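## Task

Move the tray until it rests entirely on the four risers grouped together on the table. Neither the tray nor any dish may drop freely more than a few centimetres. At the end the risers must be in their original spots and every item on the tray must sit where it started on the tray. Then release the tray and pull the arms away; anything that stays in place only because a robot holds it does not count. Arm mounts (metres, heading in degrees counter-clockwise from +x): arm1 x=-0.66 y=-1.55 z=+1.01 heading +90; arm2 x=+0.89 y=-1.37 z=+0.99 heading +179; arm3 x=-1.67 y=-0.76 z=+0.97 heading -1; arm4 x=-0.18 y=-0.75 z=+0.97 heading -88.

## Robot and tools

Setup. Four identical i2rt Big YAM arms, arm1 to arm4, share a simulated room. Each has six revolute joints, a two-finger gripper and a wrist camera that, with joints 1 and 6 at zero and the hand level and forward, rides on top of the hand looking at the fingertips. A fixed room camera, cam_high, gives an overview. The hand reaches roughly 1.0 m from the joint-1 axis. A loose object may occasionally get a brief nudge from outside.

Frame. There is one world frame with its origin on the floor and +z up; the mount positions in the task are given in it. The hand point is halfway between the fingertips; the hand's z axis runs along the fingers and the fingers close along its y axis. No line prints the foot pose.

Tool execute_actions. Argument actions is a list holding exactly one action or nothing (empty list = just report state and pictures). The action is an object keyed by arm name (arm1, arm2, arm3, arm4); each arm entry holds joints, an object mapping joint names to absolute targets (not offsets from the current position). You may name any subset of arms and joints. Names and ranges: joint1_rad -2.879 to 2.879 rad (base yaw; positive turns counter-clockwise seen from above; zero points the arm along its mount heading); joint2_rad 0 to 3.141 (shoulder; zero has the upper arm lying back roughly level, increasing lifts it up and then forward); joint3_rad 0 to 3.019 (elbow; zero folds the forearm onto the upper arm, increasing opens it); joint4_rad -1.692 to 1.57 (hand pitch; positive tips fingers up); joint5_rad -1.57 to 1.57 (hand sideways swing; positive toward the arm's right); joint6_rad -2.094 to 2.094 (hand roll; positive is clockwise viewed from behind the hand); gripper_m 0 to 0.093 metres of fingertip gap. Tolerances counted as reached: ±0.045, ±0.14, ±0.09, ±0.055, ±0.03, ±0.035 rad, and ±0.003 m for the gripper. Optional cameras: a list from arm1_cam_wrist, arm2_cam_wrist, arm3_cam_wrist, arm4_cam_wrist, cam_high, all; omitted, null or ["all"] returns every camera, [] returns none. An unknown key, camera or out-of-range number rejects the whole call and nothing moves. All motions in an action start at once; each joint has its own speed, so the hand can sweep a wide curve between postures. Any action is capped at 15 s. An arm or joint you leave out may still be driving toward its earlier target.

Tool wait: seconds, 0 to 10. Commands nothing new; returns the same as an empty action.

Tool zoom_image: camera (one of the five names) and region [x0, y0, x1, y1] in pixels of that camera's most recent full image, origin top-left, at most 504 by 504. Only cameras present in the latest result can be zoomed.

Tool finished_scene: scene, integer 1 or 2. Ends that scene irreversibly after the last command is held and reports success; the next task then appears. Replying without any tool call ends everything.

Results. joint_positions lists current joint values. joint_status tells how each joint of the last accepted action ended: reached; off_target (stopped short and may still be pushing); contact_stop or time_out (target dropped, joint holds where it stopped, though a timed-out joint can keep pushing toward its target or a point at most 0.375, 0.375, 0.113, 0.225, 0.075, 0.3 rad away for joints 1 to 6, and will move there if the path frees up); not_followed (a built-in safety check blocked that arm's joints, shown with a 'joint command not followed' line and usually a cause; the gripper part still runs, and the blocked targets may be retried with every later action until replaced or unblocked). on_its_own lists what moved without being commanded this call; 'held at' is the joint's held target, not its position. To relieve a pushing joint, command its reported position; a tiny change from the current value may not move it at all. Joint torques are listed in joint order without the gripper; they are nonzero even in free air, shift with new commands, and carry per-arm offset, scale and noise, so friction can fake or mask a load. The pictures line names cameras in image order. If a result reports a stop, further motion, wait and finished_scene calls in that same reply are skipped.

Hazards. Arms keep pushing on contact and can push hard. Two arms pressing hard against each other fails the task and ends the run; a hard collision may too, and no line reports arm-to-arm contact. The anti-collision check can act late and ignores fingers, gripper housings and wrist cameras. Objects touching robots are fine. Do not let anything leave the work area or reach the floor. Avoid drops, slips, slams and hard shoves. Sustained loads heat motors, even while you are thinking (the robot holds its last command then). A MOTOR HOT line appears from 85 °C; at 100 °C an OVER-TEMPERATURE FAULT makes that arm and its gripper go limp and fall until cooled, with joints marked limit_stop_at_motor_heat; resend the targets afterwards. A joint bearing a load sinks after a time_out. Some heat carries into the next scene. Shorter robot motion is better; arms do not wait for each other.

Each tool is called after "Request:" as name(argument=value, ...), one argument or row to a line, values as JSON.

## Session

Request:
execute_actions(
  actions=[],
)

Scene clock: 0.00 s.
Joint torques (N m, as the arm reports them, + toward a larger angle): no reading
Motor temperatures (°C, as the motors report them): arm1=[22 24 23 19 20 19] | arm2=[21 22 21 20 22 22] | arm3=[19 22 25 20 19 22] | arm4=[22 25 24 20 21 22]
arm1.joint_positions: joint1_rad=-1.679 joint2_rad=+0.548 joint3_rad=+1.451 joint4_rad=-1.308 joint5_rad=+0.214 joint6_rad=-0.459 gripper_m=+0.094
arm1.joint_status: not commanded
arm1.hand: x=-0.4699 y=-1.6108 z=+1.5971 quat_wxyz=(-0.499, +0.089, -0.828, +0.239) (m; scene frame)
arm2.joint_positions: joint1_rad=+0.269 joint2_rad=+0.512 joint3_rad=+1.463 joint4_rad=-1.440 joint5_rad=+0.090 joint6_rad=+0.474 gripper_m=+0.094
arm2.joint_status: not commanded
arm2.hand: x=+0.7369 y=-1.3888 z=+1.5616 quat_wxyz=(+0.151, +0.845, -0.120, -0.498) (m; scene frame)
arm3.joint_positions: joint1_rad=-0.467 joint2_rad=+0.436 joint3_rad=+1.425 joint4_rad=-1.531 joint5_rad=+0.026 joint6_rad=+0.125 gripper_m=+0.094
arm3.joint_status: not commanded
arm3.hand: x=-1.5680 y=-0.8149 z=+1.5127 quat_wxyz=(-0.487, -0.268, -0.824, +0.105) (m; scene frame)
arm4.joint_positions: joint1_rad=-0.693 joint2_rad=+0.618 joint3_rad=+1.358 joint4_rad=-1.372 joint5_rad=+0.169 joint6_rad=-0.019 gripper_m=+0.095
arm4.joint_status: not commanded
arm4.hand: x=-0.3409 y=-0.9066 z=+1.4901 quat_wxyz=(-0.131, -0.808, -0.364, +0.444) (m; scene frame)
pictures: arm1_cam_wrist, arm2_cam_wrist, arm3_cam_wrist, arm4_cam_wrist, cam_high
Images, in order (width x height): arm1_cam_wrist 504x504, arm2_cam_wrist 504x504, arm3_cam_wrist 504x504, arm4_cam_wrist 504x504, cam_high 504x504.

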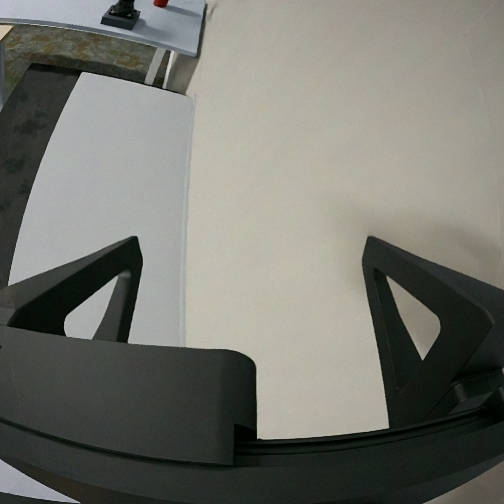

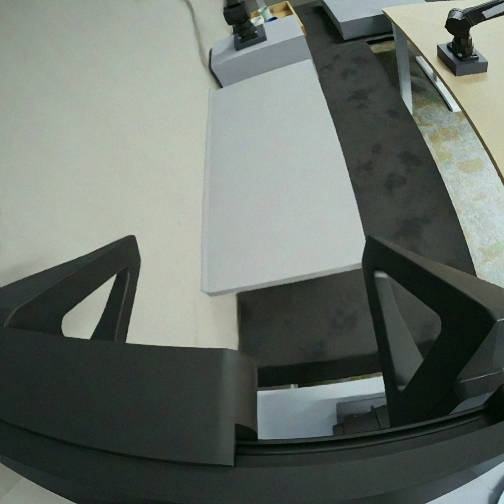

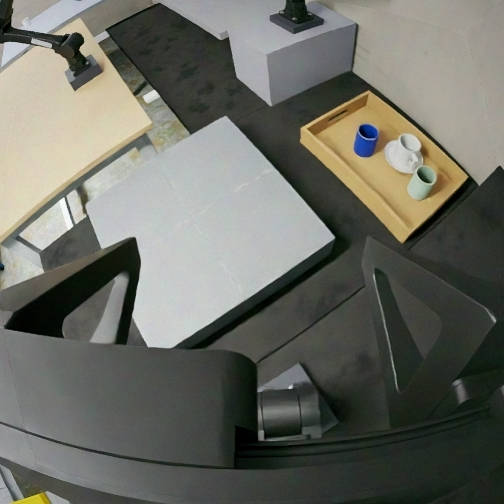

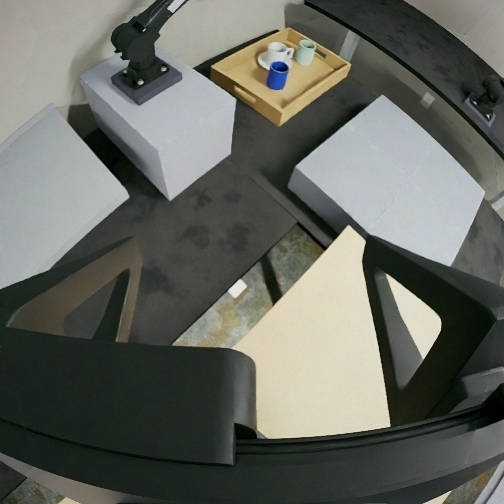

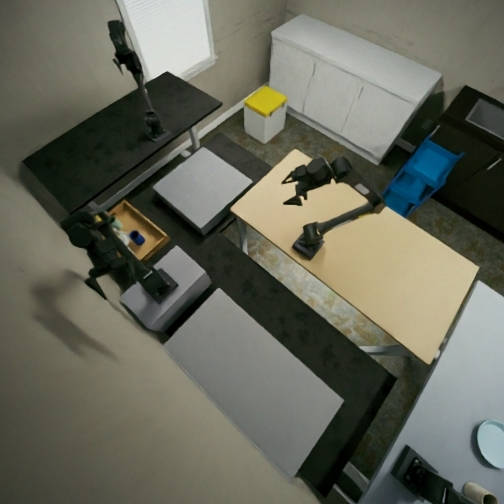

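Request:
zoom_image(
  camera="cam_high",
  region=[20, 100, 280, 330],
)

Request:
zoom_image(
  camera="arm3_cam_wrist",
  region=[60, 0, 504, 350],
)

Request:
zoom_image(
  camera="arm4_cam_wrist",
  region=[150, 0, 504, 280],
)

Region (20, 100, 280, 330) of cam_high's 504x504 image, scaled by 1.938, with more detail than that image has; it fills the top 446 rows of this view, and the rest is white.

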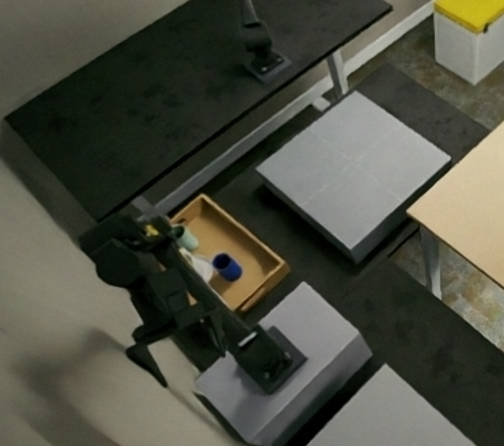

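Region (60, 0, 504, 350) of arm3_cam_wrist's 504x504 image, scaled by 1.135, with more detail than that image has; it fills the top 397 rows of this view, and the rest is white.

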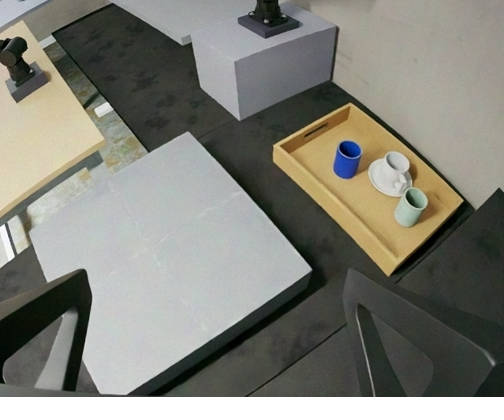

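Region (150, 0, 504, 280) of arm4_cam_wrist's 504x504 image, scaled by 1.424, with more detail than that image has; it fills the top 399 rows of this view, and the rest is white.

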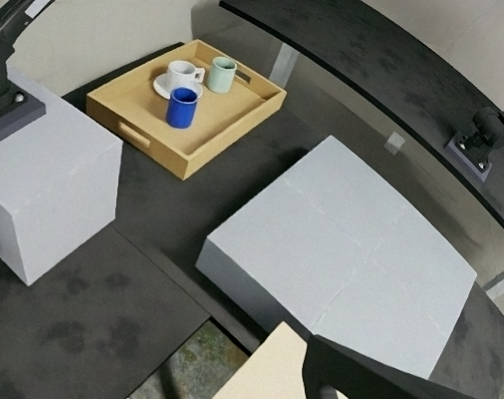

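Request:
zoom_image(
  camera="arm3_cam_wrist",
  region=[284, 70, 484, 270],
)

Request:
zoom_image(
  camera="arm4_cam_wrist",
  region=[190, 0, 370, 180],
)

Region (284, 70, 484, 270) of arm3_cam_wrist's 504x504 image, scaled by 2.520, with more detail than that image has.

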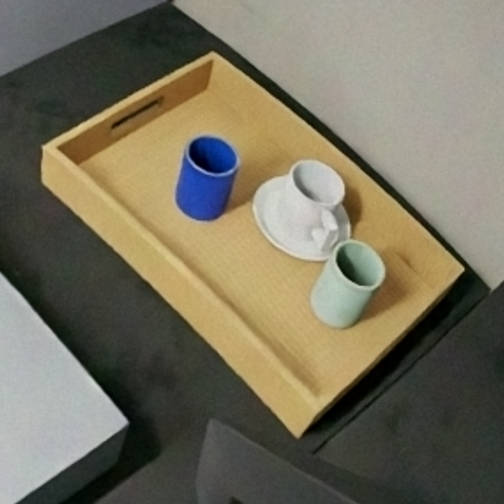

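Region (190, 0, 370, 180) of arm4_cam_wrist's 504x504 image, scaled by 2.800, with more detail than that image has.

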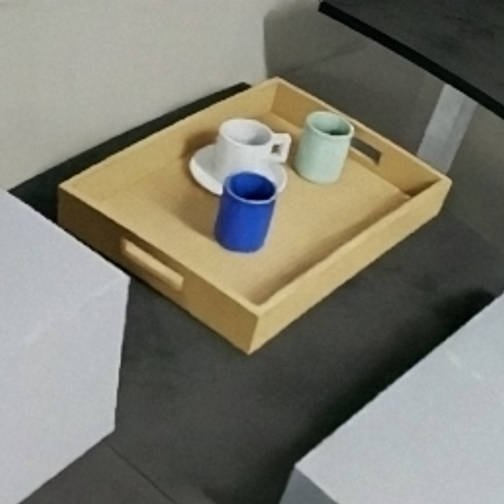

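Request:
execute_actions(
  actions=[
    {"arm1": {"joints": {"joint1_rad": -0.75, "joint2_rad": 1.25, "joint3_rad": 1.1, "joint4_rad": -1.1, "joint5_rad": 0.0, "joint6_rad": 0.2, "gripper_m": 0.05}}, "arm3": {"joints": {"joint1_rad": -1.16, "joint2_rad": 1.2, "joint3_rad": 1.65, "joint4_rad": -1.3, "joint5_rad": 0.0, "joint6_rad": -1.26, "gripper_m": 0.06}}},
  ],
  cameras=["cam_high"],
)

Scene clock: 36.77 s.
Joint torques (N m, as the arm reports them, + toward a larger angle): arm1=[ 1.21 -8.68  9.66  1.11  0.    0.12] | arm2=[-0.47  7.04  7.76  2.05  0.09 -0.02] | arm3=[ 0.69 -8.5   9.09  2.47  0.01 -0.03] | arm4=[ 0.01  1.67  8.28  1.74  0.04 -0.02]
Motor temperatures (°C, as the motors report them): arm1=[22 24 28 20 20 19] | arm2=[21 22 25 20 22 22] | arm3=[19 22 28 20 19 22] | arm4=[22 25 28 20 21 22]
arm1.joint_positions: joint1_rad=-0.751 joint2_rad=+1.252 joint3_rad=+1.084 joint4_rad=-1.108 joint5_rad=+0.000 joint6_rad=+0.191 gripper_m=+0.050
arm1.joint_status: all done
arm1.hand: x=-0.3755 y=-1.2502 z=+1.2185 quat_wxyz=(-0.127, +0.306, -0.941, -0.071) (m; scene frame)
arm2.joint_positions: joint1_rad=+0.269 joint2_rad=+0.512 joint3_rad=+1.463 joint4_rad=-1.440 joint5_rad=+0.090 joint6_rad=+0.474 gripper_m=+0.094
arm2.joint_status: not commanded
arm2.hand: x=+0.7369 y=-1.3888 z=+1.5616 quat_wxyz=(+0.151, +0.845, -0.120, -0.498) (m; scene frame)
arm3.joint_positions: joint1_rad=-1.160 joint2_rad=+1.198 joint3_rad=+1.637 joint4_rad=-1.319 joint5_rad=+0.000 joint6_rad=-1.249 gripper_m=+0.060
arm3.joint_status: all done
arm3.hand: x=-1.5091 y=-1.1677 z=+1.4542 quat_wxyz=(-0.122, +0.029, -0.938, +0.324) (m; scene frame)
arm4.joint_positions: joint1_rad=-0.693 joint2_rad=+0.618 joint3_rad=+1.358 joint4_rad=-1.372 joint5_rad=+0.169 joint6_rad=-0.019 gripper_m=+0.095
arm4.joint_status: not commanded
arm4.hand: x=-0.3409 y=-0.9066 z=+1.4901 quat_wxyz=(-0.131, -0.808, -0.364, +0.444) (m; scene frame)
pictures: cam_high
Images, in order (width x height): cam_high 504x504.

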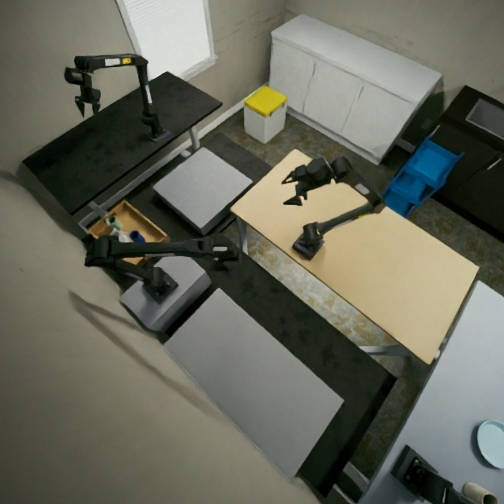

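Request:
execute_actions(
  actions=[
    {"arm1": {"joints": {"joint1_rad": 0.7, "joint2_rad": 1.63, "joint3_rad": 1.03, "joint4_rad": -0.975}}, "arm3": {"joints": {"joint1_rad": -1.155, "joint2_rad": 2.067, "joint3_rad": 1.655, "joint4_rad": -1.16}}},
  ],
  cameras=["arm3_cam_wrist", "arm1_cam_wrist", "arm4_cam_wrist"],
)

Scene clock: 40.57 s.
Joint torques (N m, as the arm reports them, + toward a larger angle): arm1=[  0.89 -12.59   6.49   0.46   0.04   0.11] | arm2=[-0.36  7.37  7.76  1.99  0.06 -0.05] | arm3=[  1.06 -21.91   8.33   0.86   0.02  -0.11] | arm4=[ 0.05  1.67  8.29  1.73  0.04 -0.02]
Motor temperatures (°C, as the motors report them): arm1=[22 24 28 20 20 19] | arm2=[21 22 25 20 22 22] | arm3=[19 23 29 20 19 22] | arm4=[22 25 28 20 21 22]
arm1.joint_positions: joint1_rad=+0.702 joint2_rad=+1.635 joint3_rad=+1.032 joint4_rad=-0.979 joint5_rad=-0.001 joint6_rad=+0.193 gripper_m=+0.050
arm1.joint_status: all done
arm1.hand: x=-0.9352 y=-1.2296 z=+1.0498 quat_wxyz=(+0.004, +0.863, -0.505, +0.004) (m; scene frame)
arm2.joint_positions: joint1_rad=+0.269 joint2_rad=+0.512 joint3_rad=+1.463 joint4_rad=-1.440 joint5_rad=+0.090 joint6_rad=+0.474 gripper_m=+0.094
arm2.joint_status: not commanded
arm2.hand: x=+0.7369 y=-1.3888 z=+1.5616 quat_wxyz=(+0.151, +0.845, -0.120, -0.498) (m; scene frame)
arm3.joint_positions: joint1_rad=-1.160 joint2_rad=+2.088 joint3_rad=+1.637 joint4_rad=-1.172 joint5_rad=+0.000 joint6_rad=-1.250 gripper_m=+0.060
arm3.joint_status: all done
arm3.hand: x=-1.4482 y=-1.3119 z=+0.9899 quat_wxyz=(+0.004, +0.033, -0.999, -0.018) (m; scene frame)
arm4.joint_positions: joint1_rad=-0.693 joint2_rad=+0.618 joint3_rad=+1.358 joint4_rad=-1.372 joint5_rad=+0.169 joint6_rad=-0.019 gripper_m=+0.095
arm4.joint_status: not commanded
arm4.hand: x=-0.3409 y=-0.9066 z=+1.4901 quat_wxyz=(-0.131, -0.808, -0.364, +0.444) (m; scene frame)
pictures: arm1_cam_wrist, arm3_cam_wrist, arm4_cam_wrist
Images, in order (width x height): arm1_cam_wrist 504x504, arm3_cam_wrist 504x504, arm4_cam_wrist 504x504.

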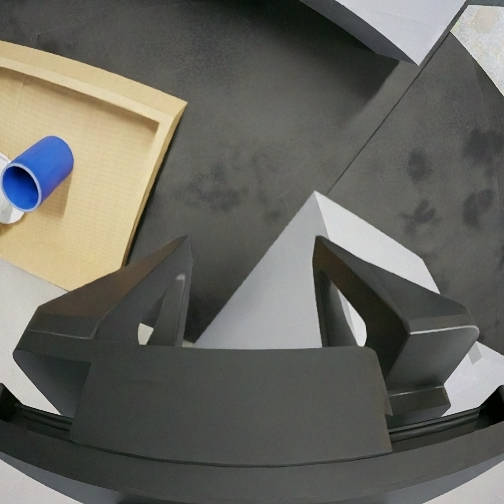

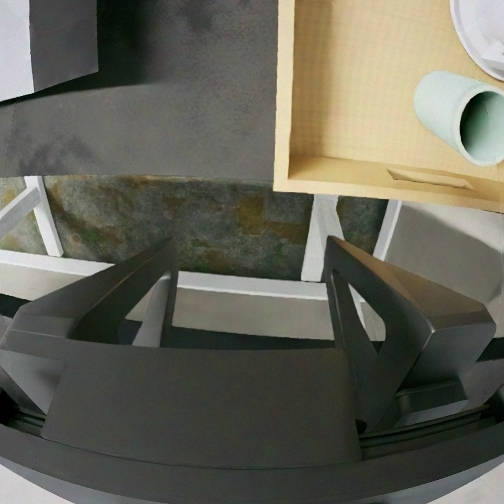

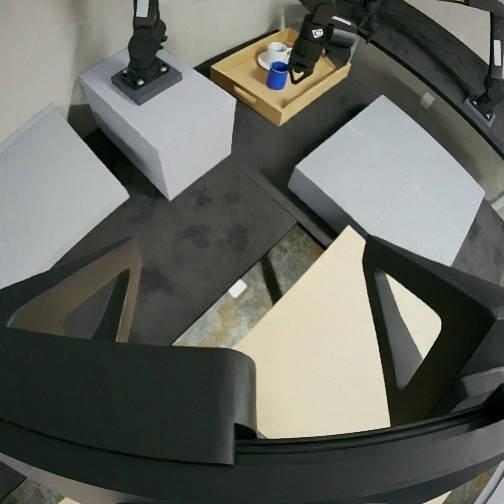

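Request:
zoom_image(
  camera="arm1_cam_wrist",
  region=[0, 30, 252, 300],
)

Request:
zoom_image(
  camera="arm3_cam_wrist",
  region=[230, 0, 504, 240],
)

Region (0, 30, 252, 300) of arm1_cam_wrist's 504x504 image, scaled by 1.867, with more detail than that image has; it fills the left 470 columns of this view, and the rest is white.

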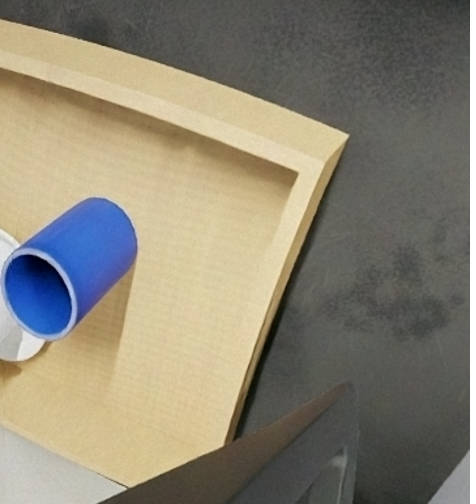

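Region (230, 0, 504, 240) of arm3_cam_wrist's 504x504 image, scaled by 1.839, with more detail than that image has; it fills the top 441 rows of this view, and the rest is white.

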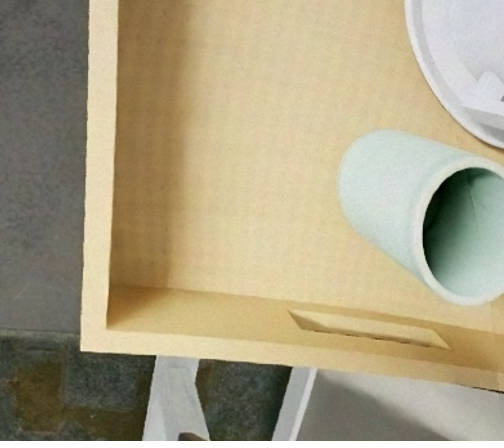

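Request:
execute_actions(
  actions=[
    {"arm1": {"joints": {"joint1_rad": 1.75, "joint2_rad": 1.932, "joint3_rad": 1.032, "joint4_rad": -0.655, "joint6_rad": 0.10, "gripper_m": 0.06}}, "arm3": {"joints": {"joint1_rad": -1.20, "joint2_rad": 2.31, "joint3_rad": 1.637, "joint4_rad": -0.885, "joint6_rad": -1.29}}},
  ],
  cameras=["arm3_cam_wrist", "arm1_cam_wrist", "arm4_cam_wrist"],
)

Scene clock: 60.50 s.
Joint torques (N m, as the arm reports them, + toward a larger angle): arm1=[  0.71 -14.53   5.11   0.62   0.04  -0.07] | arm2=[-0.85  7.92  7.81  2.    0.04  0.  ] | arm3=[  0.33 -23.1    6.49   1.06   0.01  -0.13] | arm4=[ 0.03  1.65  8.29  1.73  0.04 -0.02]
Motor temperatures (°C, as the motors report them): arm1=[22 25 27 19 20 19] | arm2=[21 22 25 20 22 22] | arm3=[19 25 30 20 19 22] | arm4=[22 25 28 20 21 22]
arm1.joint_positions: joint1_rad=+1.752 joint2_rad=+1.931 joint3_rad=+1.032 joint4_rad=-0.662 joint5_rad=-0.001 joint6_rad=+0.107 gripper_m=+0.060
arm1.joint_status: all done
arm1.hand: x=-1.1118 y=-1.6378 z=+0.9255 quat_wxyz=(+0.002, +0.999, +0.038, -0.007) (m; scene frame)
arm2.joint_positions: joint1_rad=+0.269 joint2_rad=+0.512 joint3_rad=+1.463 joint4_rad=-1.440 joint5_rad=+0.090 joint6_rad=+0.474 gripper_m=+0.094
arm2.joint_status: not commanded
arm2.hand: x=+0.7369 y=-1.3888 z=+1.5616 quat_wxyz=(+0.151, +0.845, -0.120, -0.498) (m; scene frame)
arm3.joint_positions: joint1_rad=-1.198 joint2_rad=+2.330 joint3_rad=+1.628 joint4_rad=-0.901 joint5_rad=+0.000 joint6_rad=-1.280 gripper_m=+0.060
arm3.joint_status: all done
arm3.hand: x=-1.4627 y=-1.3375 z=+0.8420 quat_wxyz=(+0.000, +0.028, -1.000, -0.009) (m; scene frame)
arm4.joint_positions: joint1_rad=-0.693 joint2_rad=+0.618 joint3_rad=+1.358 joint4_rad=-1.372 joint5_rad=+0.169 joint6_rad=-0.019 gripper_m=+0.095
arm4.joint_status: not commanded
arm4.hand: x=-0.3409 y=-0.9066 z=+1.4901 quat_wxyz=(-0.131, -0.808, -0.364, +0.444) (m; scene frame)
pictures: arm1_cam_wrist, arm3_cam_wrist, arm4_cam_wrist
Images, in order (width x height): arm1_cam_wrist 504x504, arm3_cam_wrist 504x504, arm4_cam_wrist 504x504.

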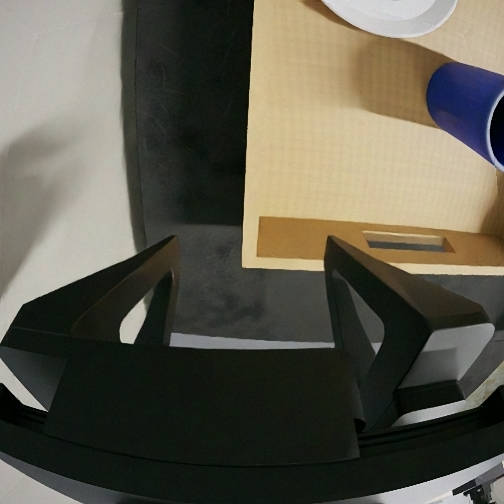

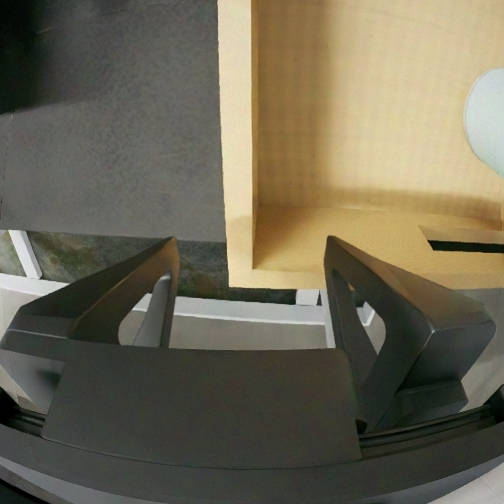

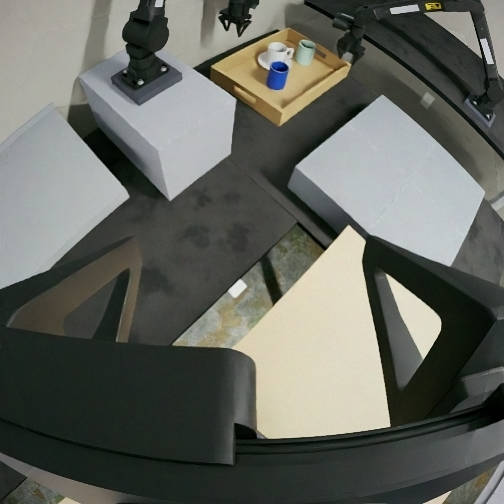

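Request:
execute_actions(
  actions=[
    {"arm1": {"joints": {"joint1_rad": 1.745, "joint2_rad": 2.318, "joint3_rad": 1.10, "joint4_rad": -0.33, "joint6_rad": 0.155}}, "arm3": {"joints": {"joint2_rad": 2.438, "joint4_rad": -0.76, "gripper_m": 0.07}}},
  ],
  cameras=["arm3_cam_wrist", "arm1_cam_wrist", "arm4_cam_wrist"],
)

Scene clock: 68.47 s.
Joint torques (N m, as the arm reports them, + toward a larger angle): arm1=[  0.56 -16.36   3.45   0.79   0.05   0.12] | arm2=[0.19 7.39 7.76 2.   0.06 0.01] | arm3=[  0.76 -22.45   5.8    1.01   0.05  -0.07] | arm4=[ 0.07  1.66  8.29  1.72  0.04 -0.02]
Motor temperatures (°C, as the motors report them): arm1=[22 26 26 19 20 19] | arm2=[21 22 25 20 22 22] | arm3=[19 26 30 20 19 22] | arm4=[22 25 28 20 21 22]
arm1.joint_positions: joint1_rad=+1.752 joint2_rad=+2.316 joint3_rad=+1.091 joint4_rad=-0.342 joint5_rad=-0.001 joint6_rad=+0.146 gripper_m=+0.060
arm1.joint_status: all done
arm1.hand: x=-1.1123 y=-1.6381 z=+0.7670 quat_wxyz=(+0.002, +1.000, +0.018, -0.004) (m; scene frame)
arm2.joint_positions: joint1_rad=+0.269 joint2_rad=+0.512 joint3_rad=+1.463 joint4_rad=-1.440 joint5_rad=+0.090 joint6_rad=+0.474 gripper_m=+0.094
arm2.joint_status: not commanded
arm2.hand: x=+0.7369 y=-1.3888 z=+1.5616 quat_wxyz=(+0.151, +0.845, -0.120, -0.498) (m; scene frame)
arm3.joint_positions: joint1_rad=-1.197 joint2_rad=+2.451 joint3_rad=+1.628 joint4_rad=-0.775 joint5_rad=-0.002 joint6_rad=-1.284 gripper_m=+0.070
arm3.joint_status: all done
arm3.hand: x=-1.4626 y=-1.3328 z=+0.7697 quat_wxyz=(-0.002, +0.031, -0.999, -0.007) (m; scene frame)
arm4.joint_positions: joint1_rad=-0.693 joint2_rad=+0.618 joint3_rad=+1.358 joint4_rad=-1.372 joint5_rad=+0.169 joint6_rad=-0.019 gripper_m=+0.095
arm4.joint_status: not commanded
arm4.hand: x=-0.3409 y=-0.9066 z=+1.4901 quat_wxyz=(-0.131, -0.808, -0.364, +0.444) (m; scene frame)
pictures: arm1_cam_wrist, arm3_cam_wrist, arm4_cam_wrist
Images, in order (width x height): arm1_cam_wrist 504x504, arm3_cam_wrist 504x504, arm4_cam_wrist 504x504.

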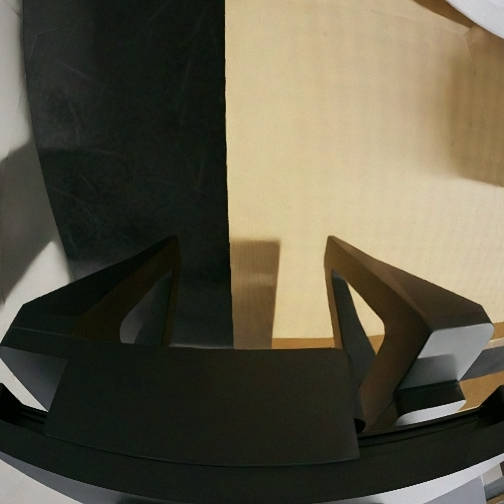

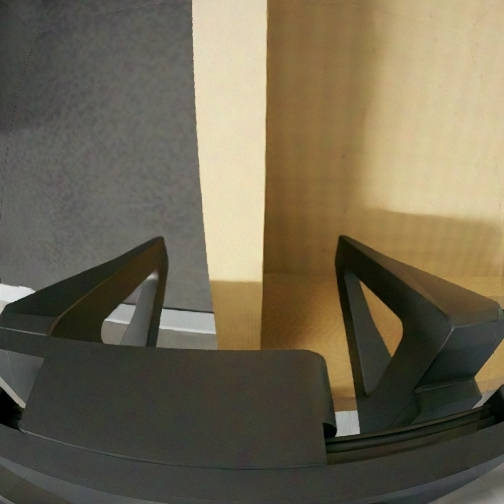

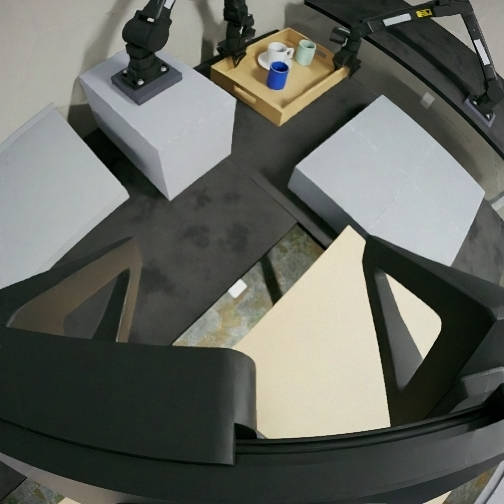

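Request:
execute_actions(
  actions=[
    {"arm1": {"joints": {"gripper_m": 0.0}}, "arm3": {"joints": {"gripper_m": 0.0}}},
  ],
  cameras=["arm3_cam_wrist", "arm1_cam_wrist"],
)

Scene clock: 69.97 s.
Joint torques (N m, as the arm reports them, + toward a larger angle): arm1=[  0.62 -16.16   3.45   0.75  -0.08   0.09] | arm2=[-0.9   7.19  7.81  1.99  0.09 -0.01] | arm3=[  0.71 -22.27   5.93   0.95  -0.02  -0.07] | arm4=[ 0.04  1.67  8.29  1.74  0.04 -0.03]
Motor temperatures (°C, as the motors report them): arm1=[22 26 26 19 20 19] | arm2=[21 22 25 20 22 22] | arm3=[19 26 29 20 19 22] | arm4=[22 25 28 20 21 22]
arm1.joint_positions: joint1_rad=+1.752 joint2_rad=+2.316 joint3_rad=+1.091 joint4_rad=-0.341 joint5_rad=+0.002 joint6_rad=+0.150 gripper_m=+0.011
arm1.joint_status: gripper_m off_target (ended at +0.011, target +0.000)
arm1.hand: x=-1.1125 y=-1.6377 z=+0.7670 quat_wxyz=(+0.000, +1.000, +0.016, -0.004) (m; scene frame)
arm2.joint_positions: joint1_rad=+0.269 joint2_rad=+0.512 joint3_rad=+1.463 joint4_rad=-1.440 joint5_rad=+0.090 joint6_rad=+0.474 gripper_m=+0.094
arm2.joint_status: not commanded
arm2.hand: x=+0.7369 y=-1.3888 z=+1.5616 quat_wxyz=(+0.151, +0.845, -0.120, -0.498) (m; scene frame)
arm3.joint_positions: joint1_rad=-1.197 joint2_rad=+2.451 joint3_rad=+1.627 joint4_rad=-0.775 joint5_rad=+0.000 joint6_rad=-1.283 gripper_m=+0.012
arm3.joint_status: gripper_m off_target (ended at +0.012, target +0.000)
arm3.hand: x=-1.4631 y=-1.3324 z=+0.7694 quat_wxyz=(+0.000, +0.031, -1.000, -0.007) (m; scene frame)
arm4.joint_positions: joint1_rad=-0.693 joint2_rad=+0.618 joint3_rad=+1.358 joint4_rad=-1.372 joint5_rad=+0.169 joint6_rad=-0.019 gripper_m=+0.095
arm4.joint_status: not commanded
arm4.hand: x=-0.3409 y=-0.9066 z=+1.4901 quat_wxyz=(-0.131, -0.808, -0.364, +0.444) (m; scene frame)
pictures: arm1_cam_wrist, arm3_cam_wrist
Images, in order (width x height): arm1_cam_wrist 504x504, arm3_cam_wrist 504x504.

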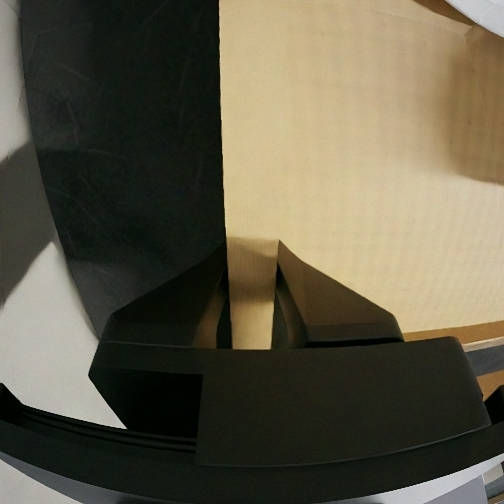

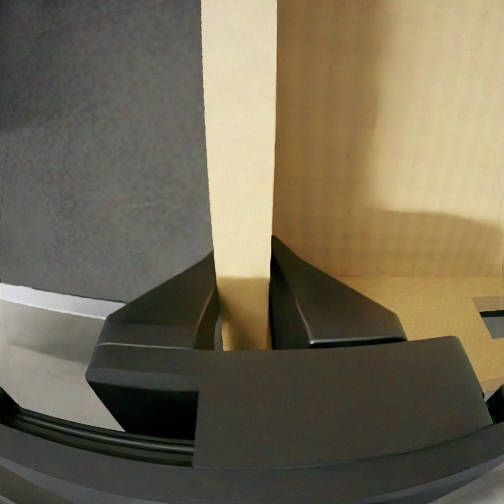

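Request:
execute_actions(
  actions=[
    {"arm1": {"joints": {"joint2_rad": 2.083, "joint3_rad": 1.076, "joint4_rad": -0.485}}, "arm3": {"joints": {"joint2_rad": 2.25, "joint3_rad": 1.66, "joint4_rad": -0.89}}},
  ],
  cameras=["arm3_cam_wrist", "arm1_cam_wrist", "arm4_cam_wrist"],
)

Scene clock: 78.67 s.
Joint torques (N m, as the arm reports them, + toward a larger angle): arm1=[ -0.04 -20.84   5.5   -0.05  -0.15   0.15] | arm2=[-0.87  7.53  7.94  2.07  0.05 -0.04] | arm3=[  0.9  -28.76   8.44  -0.51  -0.19   0.2 ] | arm4=[ 0.06  1.67  8.29  1.74  0.04 -0.02]
Motor temperatures (°C, as the motors report them): arm1=[22 26 26 19 20 19] | arm2=[21 22 25 20 22 22] | arm3=[19 27 29 20 19 22] | arm4=[22 25 28 20 21 22]
arm1.joint_positions: joint1_rad=+1.759 joint2_rad=+2.157 joint3_rad=+1.049 joint4_rad=-0.477 joint5_rad=+0.004 joint6_rad=+0.143 gripper_m=+0.011
arm1.joint_status: all done
arm1.hand: x=-1.1078 y=-1.6398 z=+0.8303 quat_wxyz=(-0.002, +1.000, +0.023, +0.005) (m; scene frame)
arm2.joint_positions: joint1_rad=+0.269 joint2_rad=+0.512 joint3_rad=+1.463 joint4_rad=-1.440 joint5_rad=+0.090 joint6_rad=+0.474 gripper_m=+0.094
arm2.joint_status: not commanded
arm2.hand: x=+0.7369 y=-1.3888 z=+1.5616 quat_wxyz=(+0.151, +0.845, -0.120, -0.498) (m; scene frame)
arm3.joint_positions: joint1_rad=-1.201 joint2_rad=+2.343 joint3_rad=+1.627 joint4_rad=-0.871 joint5_rad=+0.005 joint6_rad=-1.304 gripper_m=+0.012
arm3.joint_status: all done
arm3.hand: x=-1.4637 y=-1.3417 z=+0.8340 quat_wxyz=(+0.000, +0.039, -0.999, +0.000) (m; scene frame)
arm4.joint_positions: joint1_rad=-0.693 joint2_rad=+0.618 joint3_rad=+1.358 joint4_rad=-1.372 joint5_rad=+0.169 joint6_rad=-0.019 gripper_m=+0.095
arm4.joint_status: not commanded
arm4.hand: x=-0.3409 y=-0.9066 z=+1.4901 quat_wxyz=(-0.131, -0.808, -0.364, +0.444) (m; scene frame)
pictures: arm1_cam_wrist, arm3_cam_wrist, arm4_cam_wrist
Images, in order (width x height): arm1_cam_wrist 504x504, arm3_cam_wrist 504x504, arm4_cam_wrist 504x504.

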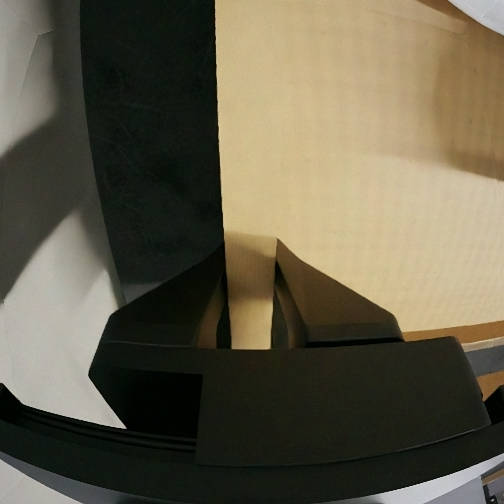

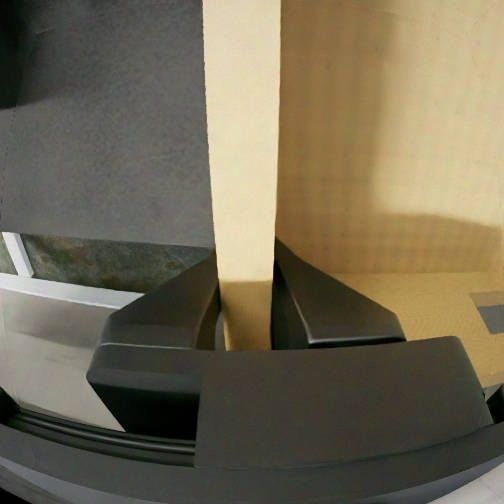

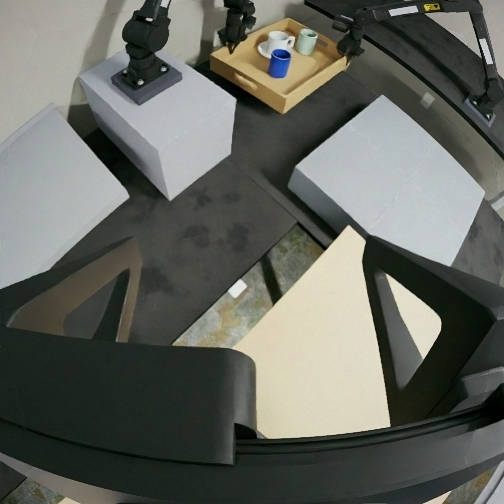

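Request:
execute_actions(
  actions=[
    {"arm1": {"joints": {"joint1_rad": 1.552, "joint2_rad": 1.956, "joint3_rad": 0.99, "joint4_rad": -0.51, "joint6_rad": -0.053}}, "arm3": {"joints": {"joint1_rad": -1.113, "joint2_rad": 2.037, "joint3_rad": 1.352, "joint4_rad": -0.772, "joint6_rad": -1.20}}},
  ],
  cameras=["arm3_cam_wrist", "arm1_cam_wrist", "arm4_cam_wrist"],
)

Scene clock: 88.33 s.
Joint torques (N m, as the arm reports them, + toward a larger angle): arm1=[  1.18 -20.19   6.76   0.08  -0.46   0.2 ] | arm2=[ 0.13  7.34  7.81  1.95  0.05 -0.01] | arm3=[  0.02 -25.92   7.55   0.71  -0.11   0.15] | arm4=[ 0.    1.64  8.28  1.72  0.04 -0.02]
Motor temperatures (°C, as the motors report them): arm1=[22 28 26 19 20 19] | arm2=[21 22 25 20 22 22] | arm3=[19 29 30 20 19 22] | arm4=[22 25 29 20 21 22]
arm1.joint_positions: joint1_rad=+1.551 joint2_rad=+2.037 joint3_rad=+0.950 joint4_rad=-0.506 joint5_rad=+0.011 joint6_rad=-0.067 gripper_m=+0.011
arm1.joint_status: all done
arm1.hand: x=-1.0853 y=-1.5445 z=+0.8635 quat_wxyz=(-0.004, +1.000, +0.024, +0.010) (m; scene frame)
arm2.joint_positions: joint1_rad=+0.269 joint2_rad=+0.512 joint3_rad=+1.463 joint4_rad=-1.440 joint5_rad=+0.090 joint6_rad=+0.474 gripper_m=+0.094
arm2.joint_status: not commanded
arm2.hand: x=+0.7369 y=-1.3888 z=+1.5616 quat_wxyz=(+0.151, +0.845, -0.120, -0.498) (m; scene frame)
arm3.joint_positions: joint1_rad=-1.107 joint2_rad=+2.133 joint3_rad=+1.323 joint4_rad=-0.779 joint5_rad=+0.003 joint6_rad=-1.212 gripper_m=+0.011
arm3.joint_status: all done
arm3.hand: x=-1.4433 y=-1.2478 z=+0.8676 quat_wxyz=(+0.000, +0.040, -0.999, -0.001) (m; scene frame)
arm4.joint_positions: joint1_rad=-0.693 joint2_rad=+0.618 joint3_rad=+1.358 joint4_rad=-1.372 joint5_rad=+0.169 joint6_rad=-0.019 gripper_m=+0.095
arm4.joint_status: not commanded
arm4.hand: x=-0.3409 y=-0.9066 z=+1.4901 quat_wxyz=(-0.131, -0.808, -0.364, +0.444) (m; scene frame)
pictures: arm1_cam_wrist, arm3_cam_wrist, arm4_cam_wrist
Images, in order (width x height): arm1_cam_wrist 504x504, arm3_cam_wrist 504x504, arm4_cam_wrist 504x504.

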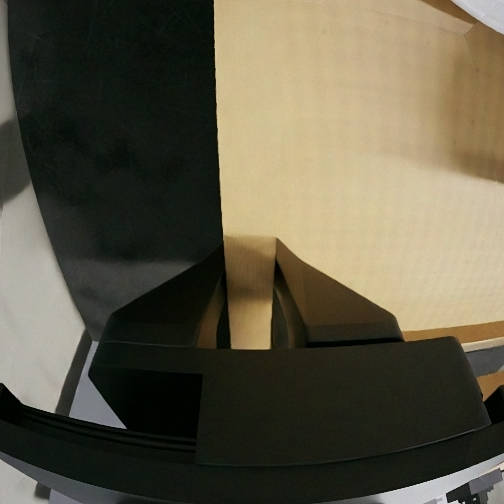

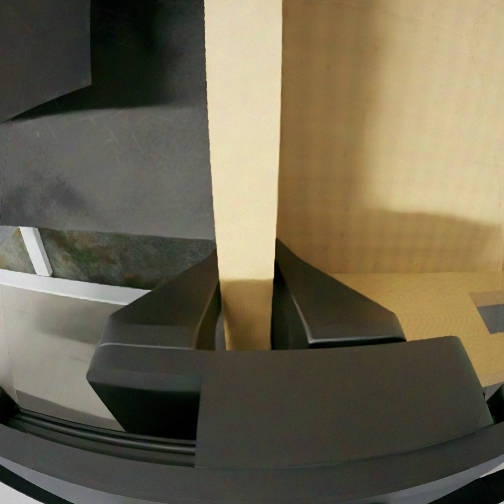

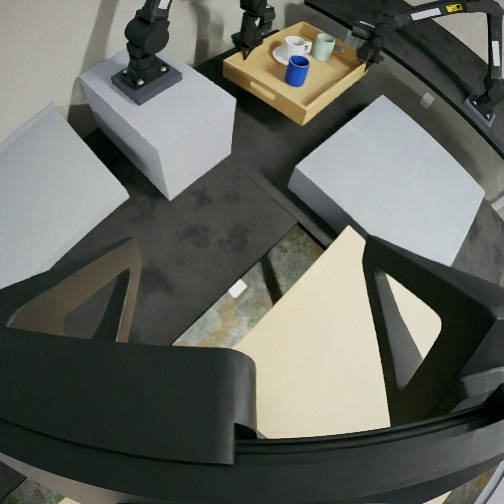

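Request:
zoom_image(
  camera="arm4_cam_wrist",
  region=[200, 0, 504, 280],
)

Region (200, 0, 504, 280) of arm4_cam_wrist's 504x504 image, scaled by 1.658, with more detail than that image has; it fills the top 464 rows of this view, and the rest is white.

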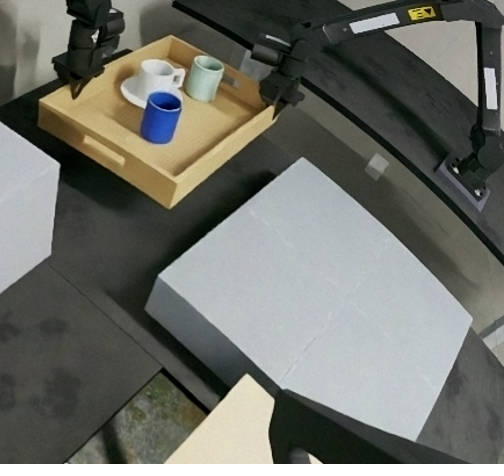

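Request:
execute_actions(
  actions=[
    {"arm1": {"joints": {"joint1_rad": 1.331, "joint2_rad": 1.787, "joint3_rad": 0.953, "joint4_rad": -0.62, "joint6_rad": -0.27}}, "arm3": {"joints": {"joint1_rad": -0.975, "joint2_rad": 1.787, "joint3_rad": 1.118, "joint4_rad": -0.812, "joint6_rad": -1.055}}},
  ],
  cameras=["arm3_cam_wrist", "arm1_cam_wrist", "arm4_cam_wrist"],
)

Scene clock: 98.13 s.
Joint torques (N m, as the arm reports them, + toward a larger angle): arm1=[  1.81 -17.83   7.74   0.37  -0.53   0.12] | arm2=[-0.13  7.02  7.71  1.91  0.06 -0.04] | arm3=[ -0.22 -20.28   8.53   0.51  -0.31  -0.06] | arm4=[ 0.01  1.66  8.28  1.73  0.04 -0.02]
Motor temperatures (°C, as the motors report them): arm1=[22 28 27 19 20 19] | arm2=[21 22 25 20 22 22] | arm3=[19 29 30 20 19 22] | arm4=[22 25 29 20 21 22]
arm1.joint_positions: joint1_rad=+1.322 joint2_rad=+1.854 joint3_rad=+0.915 joint4_rad=-0.622 joint5_rad=+0.012 joint6_rad=-0.277 gripper_m=+0.011
arm1.joint_status: all done
arm1.hand: x=-1.0677 y=-1.4491 z=+0.9299 quat_wxyz=(-0.006, +1.000, +0.015, -0.005) (m; scene frame)
arm2.joint_positions: joint1_rad=+0.269 joint2_rad=+0.512 joint3_rad=+1.463 joint4_rad=-1.440 joint5_rad=+0.090 joint6_rad=+0.474 gripper_m=+0.094
arm2.joint_status: not commanded
arm2.hand: x=+0.7369 y=-1.3888 z=+1.5616 quat_wxyz=(+0.151, +0.845, -0.120, -0.498) (m; scene frame)
arm3.joint_positions: joint1_rad=-0.965 joint2_rad=+1.854 joint3_rad=+1.079 joint4_rad=-0.815 joint5_rad=+0.008 joint6_rad=-1.050 gripper_m=+0.011
arm3.joint_status: all done
arm3.hand: x=-1.4210 y=-1.1440 z=+0.9364 quat_wxyz=(+0.004, +0.030, -1.000, +0.001) (m; scene frame)
arm4.joint_positions: joint1_rad=-0.693 joint2_rad=+0.618 joint3_rad=+1.358 joint4_rad=-1.372 joint5_rad=+0.169 joint6_rad=-0.019 gripper_m=+0.095
arm4.joint_status: not commanded
arm4.hand: x=-0.3409 y=-0.9066 z=+1.4901 quat_wxyz=(-0.131, -0.808, -0.364, +0.444) (m; scene frame)
pictures: arm1_cam_wrist, arm3_cam_wrist, arm4_cam_wrist
Images, in order (width x height): arm1_cam_wrist 504x504, arm3_cam_wrist 504x504, arm4_cam_wrist 504x504.

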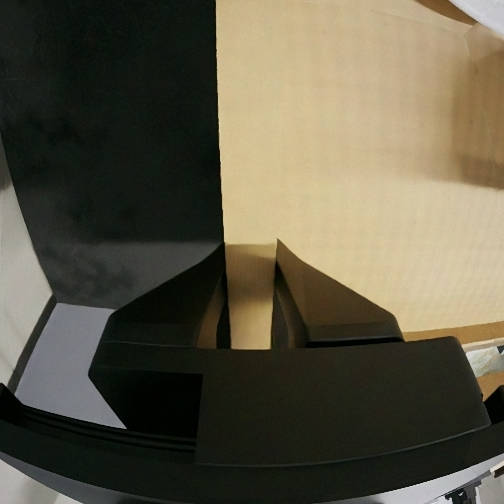

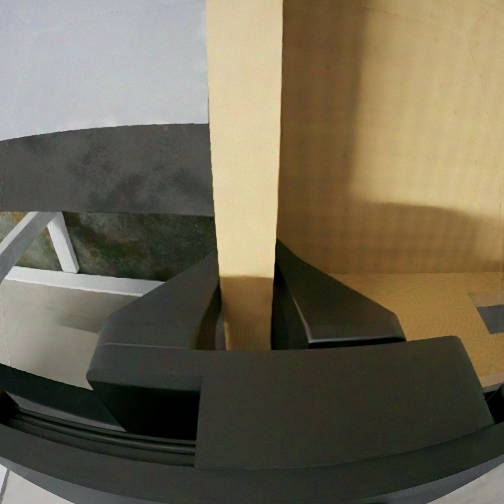

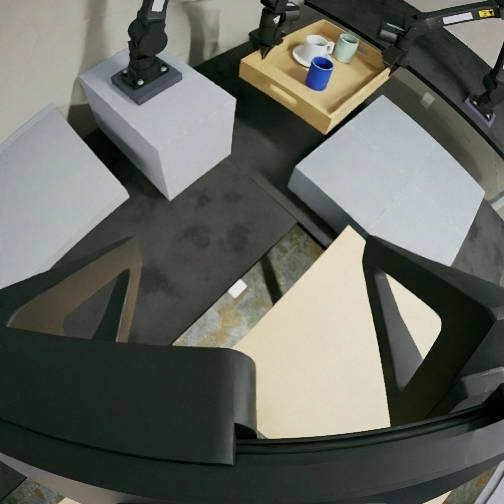

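Request:
execute_actions(
  actions=[
    {"arm1": {"joints": {"joint1_rad": 0.997, "joint2_rad": 1.87, "joint3_rad": 1.06, "joint4_rad": -0.665, "joint6_rad": -0.585}}, "arm3": {"joints": {"joint1_rad": -0.68, "joint2_rad": 1.636, "joint3_rad": 0.842, "joint4_rad": -0.695, "joint6_rad": -0.74}}},
  ],
  cameras=["arm3_cam_wrist", "arm1_cam_wrist", "arm4_cam_wrist"],
)

Scene clock: 104.73 s.
Joint torques (N m, as the arm reports them, + toward a larger angle): arm1=[  1.6  -18.51   9.06  -0.37  -0.44   0.12] | arm2=[-0.3   7.07  7.77  2.06  0.05 -0.04] | arm3=[ -0.09 -17.18   6.8    0.73  -0.45   0.03] | arm4=[ 0.05  1.7   8.3   1.73  0.04 -0.02]
Motor temperatures (°C, as the motors report them): arm1=[22 28 28 19 20 19] | arm2=[21 22 25 20 22 22] | arm3=[19 29 30 20 19 22] | arm4=[22 25 29 20 21 22]
arm1.joint_positions: joint1_rad=+0.995 joint2_rad=+1.933 joint3_rad=+1.003 joint4_rad=-0.650 joint5_rad=+0.009 joint6_rad=-0.592 gripper_m=+0.011
arm1.joint_status: all done
arm1.hand: x=-1.0336 y=-1.3108 z=+0.9172 quat_wxyz=(-0.001, +1.000, +0.009, +0.004) (m; scene frame)
arm2.joint_positions: joint1_rad=+0.269 joint2_rad=+0.512 joint3_rad=+1.463 joint4_rad=-1.440 joint5_rad=+0.090 joint6_rad=+0.474 gripper_m=+0.094
arm2.joint_status: not commanded
arm2.hand: x=+0.7369 y=-1.3888 z=+1.5616 quat_wxyz=(+0.151, +0.845, -0.120, -0.498) (m; scene frame)
arm3.joint_positions: joint1_rad=-0.672 joint2_rad=+1.697 joint3_rad=+0.818 joint4_rad=-0.701 joint5_rad=+0.012 joint6_rad=-0.741 gripper_m=+0.011
arm3.joint_status: all done
arm3.hand: x=-1.3842 y=-1.0022 z=+0.9303 quat_wxyz=(+0.003, +0.022, -1.000, +0.008) (m; scene frame)
arm4.joint_positions: joint1_rad=-0.693 joint2_rad=+0.618 joint3_rad=+1.358 joint4_rad=-1.372 joint5_rad=+0.169 joint6_rad=-0.019 gripper_m=+0.095
arm4.joint_status: not commanded
arm4.hand: x=-0.3409 y=-0.9066 z=+1.4901 quat_wxyz=(-0.131, -0.808, -0.364, +0.444) (m; scene frame)
pictures: arm1_cam_wrist, arm3_cam_wrist, arm4_cam_wrist
Images, in order (width x height): arm1_cam_wrist 504x504, arm3_cam_wrist 504x504, arm4_cam_wrist 504x504.

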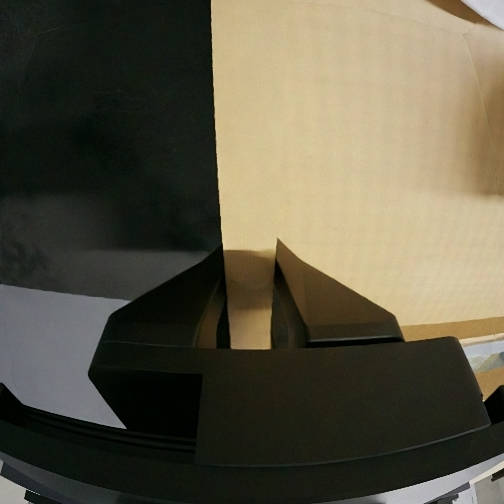

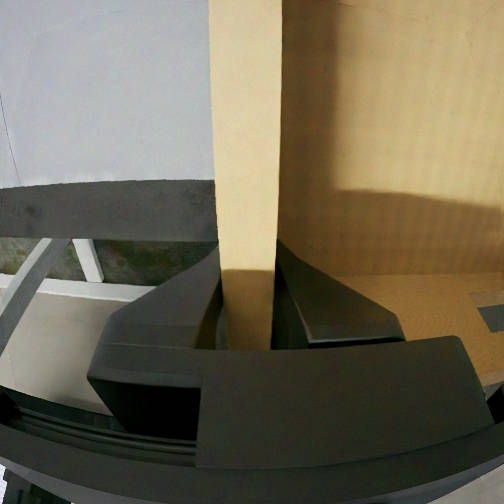

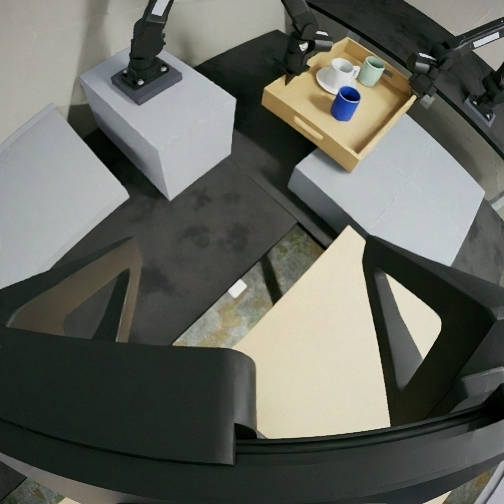

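Request:
execute_actions(
  actions=[
    {"arm1": {"joints": {"joint1_rad": 0.73, "joint2_rad": 1.962, "joint3_rad": 1.288, "joint4_rad": -0.775, "joint6_rad": -0.84}}, "arm3": {"joints": {"joint1_rad": -0.272, "joint2_rad": 1.559, "joint3_rad": 0.729, "joint4_rad": -0.67, "joint6_rad": -0.32}}},
  ],
  cameras=["arm3_cam_wrist", "arm1_cam_wrist", "arm4_cam_wrist"],
)

Scene clock: 111.47 s.
Joint torques (N m, as the arm reports them, + toward a larger angle): arm1=[  1.53 -22.51  10.14  -0.61  -0.28   0.17] | arm2=[-0.97  7.61  7.76  2.05  0.07 -0.01] | arm3=[ -0.04 -14.88   7.73   0.02  -0.44   0.14] | arm4=[ 0.06  1.66  8.28  1.71  0.04 -0.02]
Motor temperatures (°C, as the motors report them): arm1=[22 29 29 19 20 19] | arm2=[21 22 25 20 22 22] | arm3=[19 28 30 20 19 22] | arm4=[22 25 29 20 21 22]
arm1.joint_positions: joint1_rad=+0.727 joint2_rad=+2.042 joint3_rad=+1.226 joint4_rad=-0.751 joint5_rad=+0.005 joint6_rad=-0.851 gripper_m=+0.011
arm1.joint_status: all done
arm1.hand: x=-1.0035 y=-1.1683 z=+0.9212 quat_wxyz=(-0.002, +1.000, +0.004, -0.001) (m; scene frame)
arm2.joint_positions: joint1_rad=+0.269 joint2_rad=+0.512 joint3_rad=+1.463 joint4_rad=-1.440 joint5_rad=+0.090 joint6_rad=+0.474 gripper_m=+0.094
arm2.joint_status: not commanded
arm2.hand: x=+0.7369 y=-1.3888 z=+1.5616 quat_wxyz=(+0.151, +0.845, -0.120, -0.498) (m; scene frame)
arm3.joint_positions: joint1_rad=-0.264 joint2_rad=+1.612 joint3_rad=+0.690 joint4_rad=-0.659 joint5_rad=+0.013 joint6_rad=-0.331 gripper_m=+0.011
arm3.joint_status: all done
arm3.hand: x=-1.3538 y=-0.8552 z=+0.9270 quat_wxyz=(+0.002, +0.021, -1.000, +0.011) (m; scene frame)
arm4.joint_positions: joint1_rad=-0.693 joint2_rad=+0.618 joint3_rad=+1.358 joint4_rad=-1.372 joint5_rad=+0.169 joint6_rad=-0.019 gripper_m=+0.095
arm4.joint_status: not commanded
arm4.hand: x=-0.3409 y=-0.9066 z=+1.4901 quat_wxyz=(-0.131, -0.808, -0.364, +0.444) (m; scene frame)
pictures: arm1_cam_wrist, arm3_cam_wrist, arm4_cam_wrist
Images, in order (width x height): arm1_cam_wrist 504x504, arm3_cam_wrist 504x504, arm4_cam_wrist 504x504.

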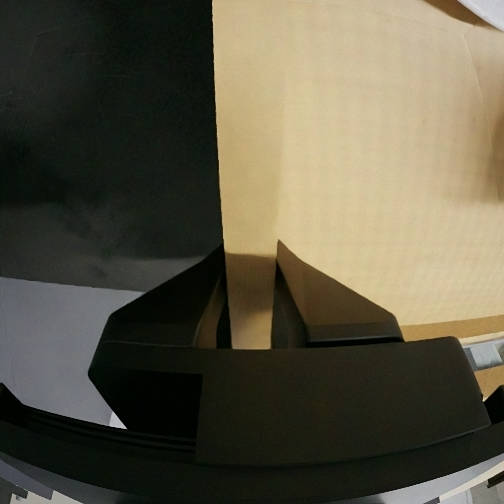

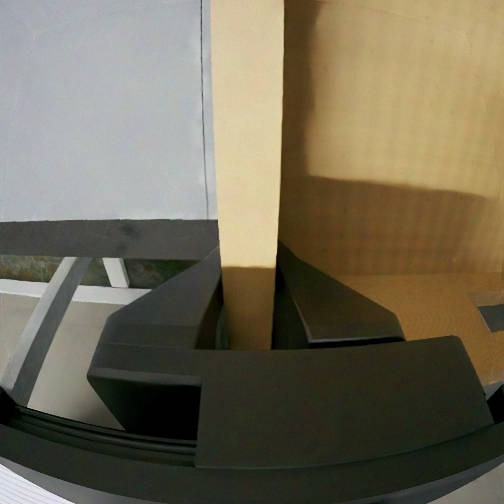

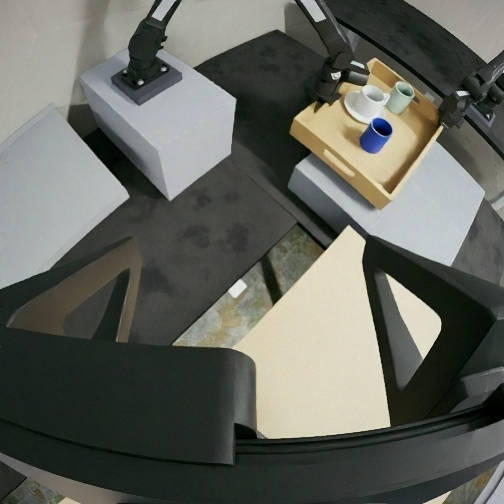

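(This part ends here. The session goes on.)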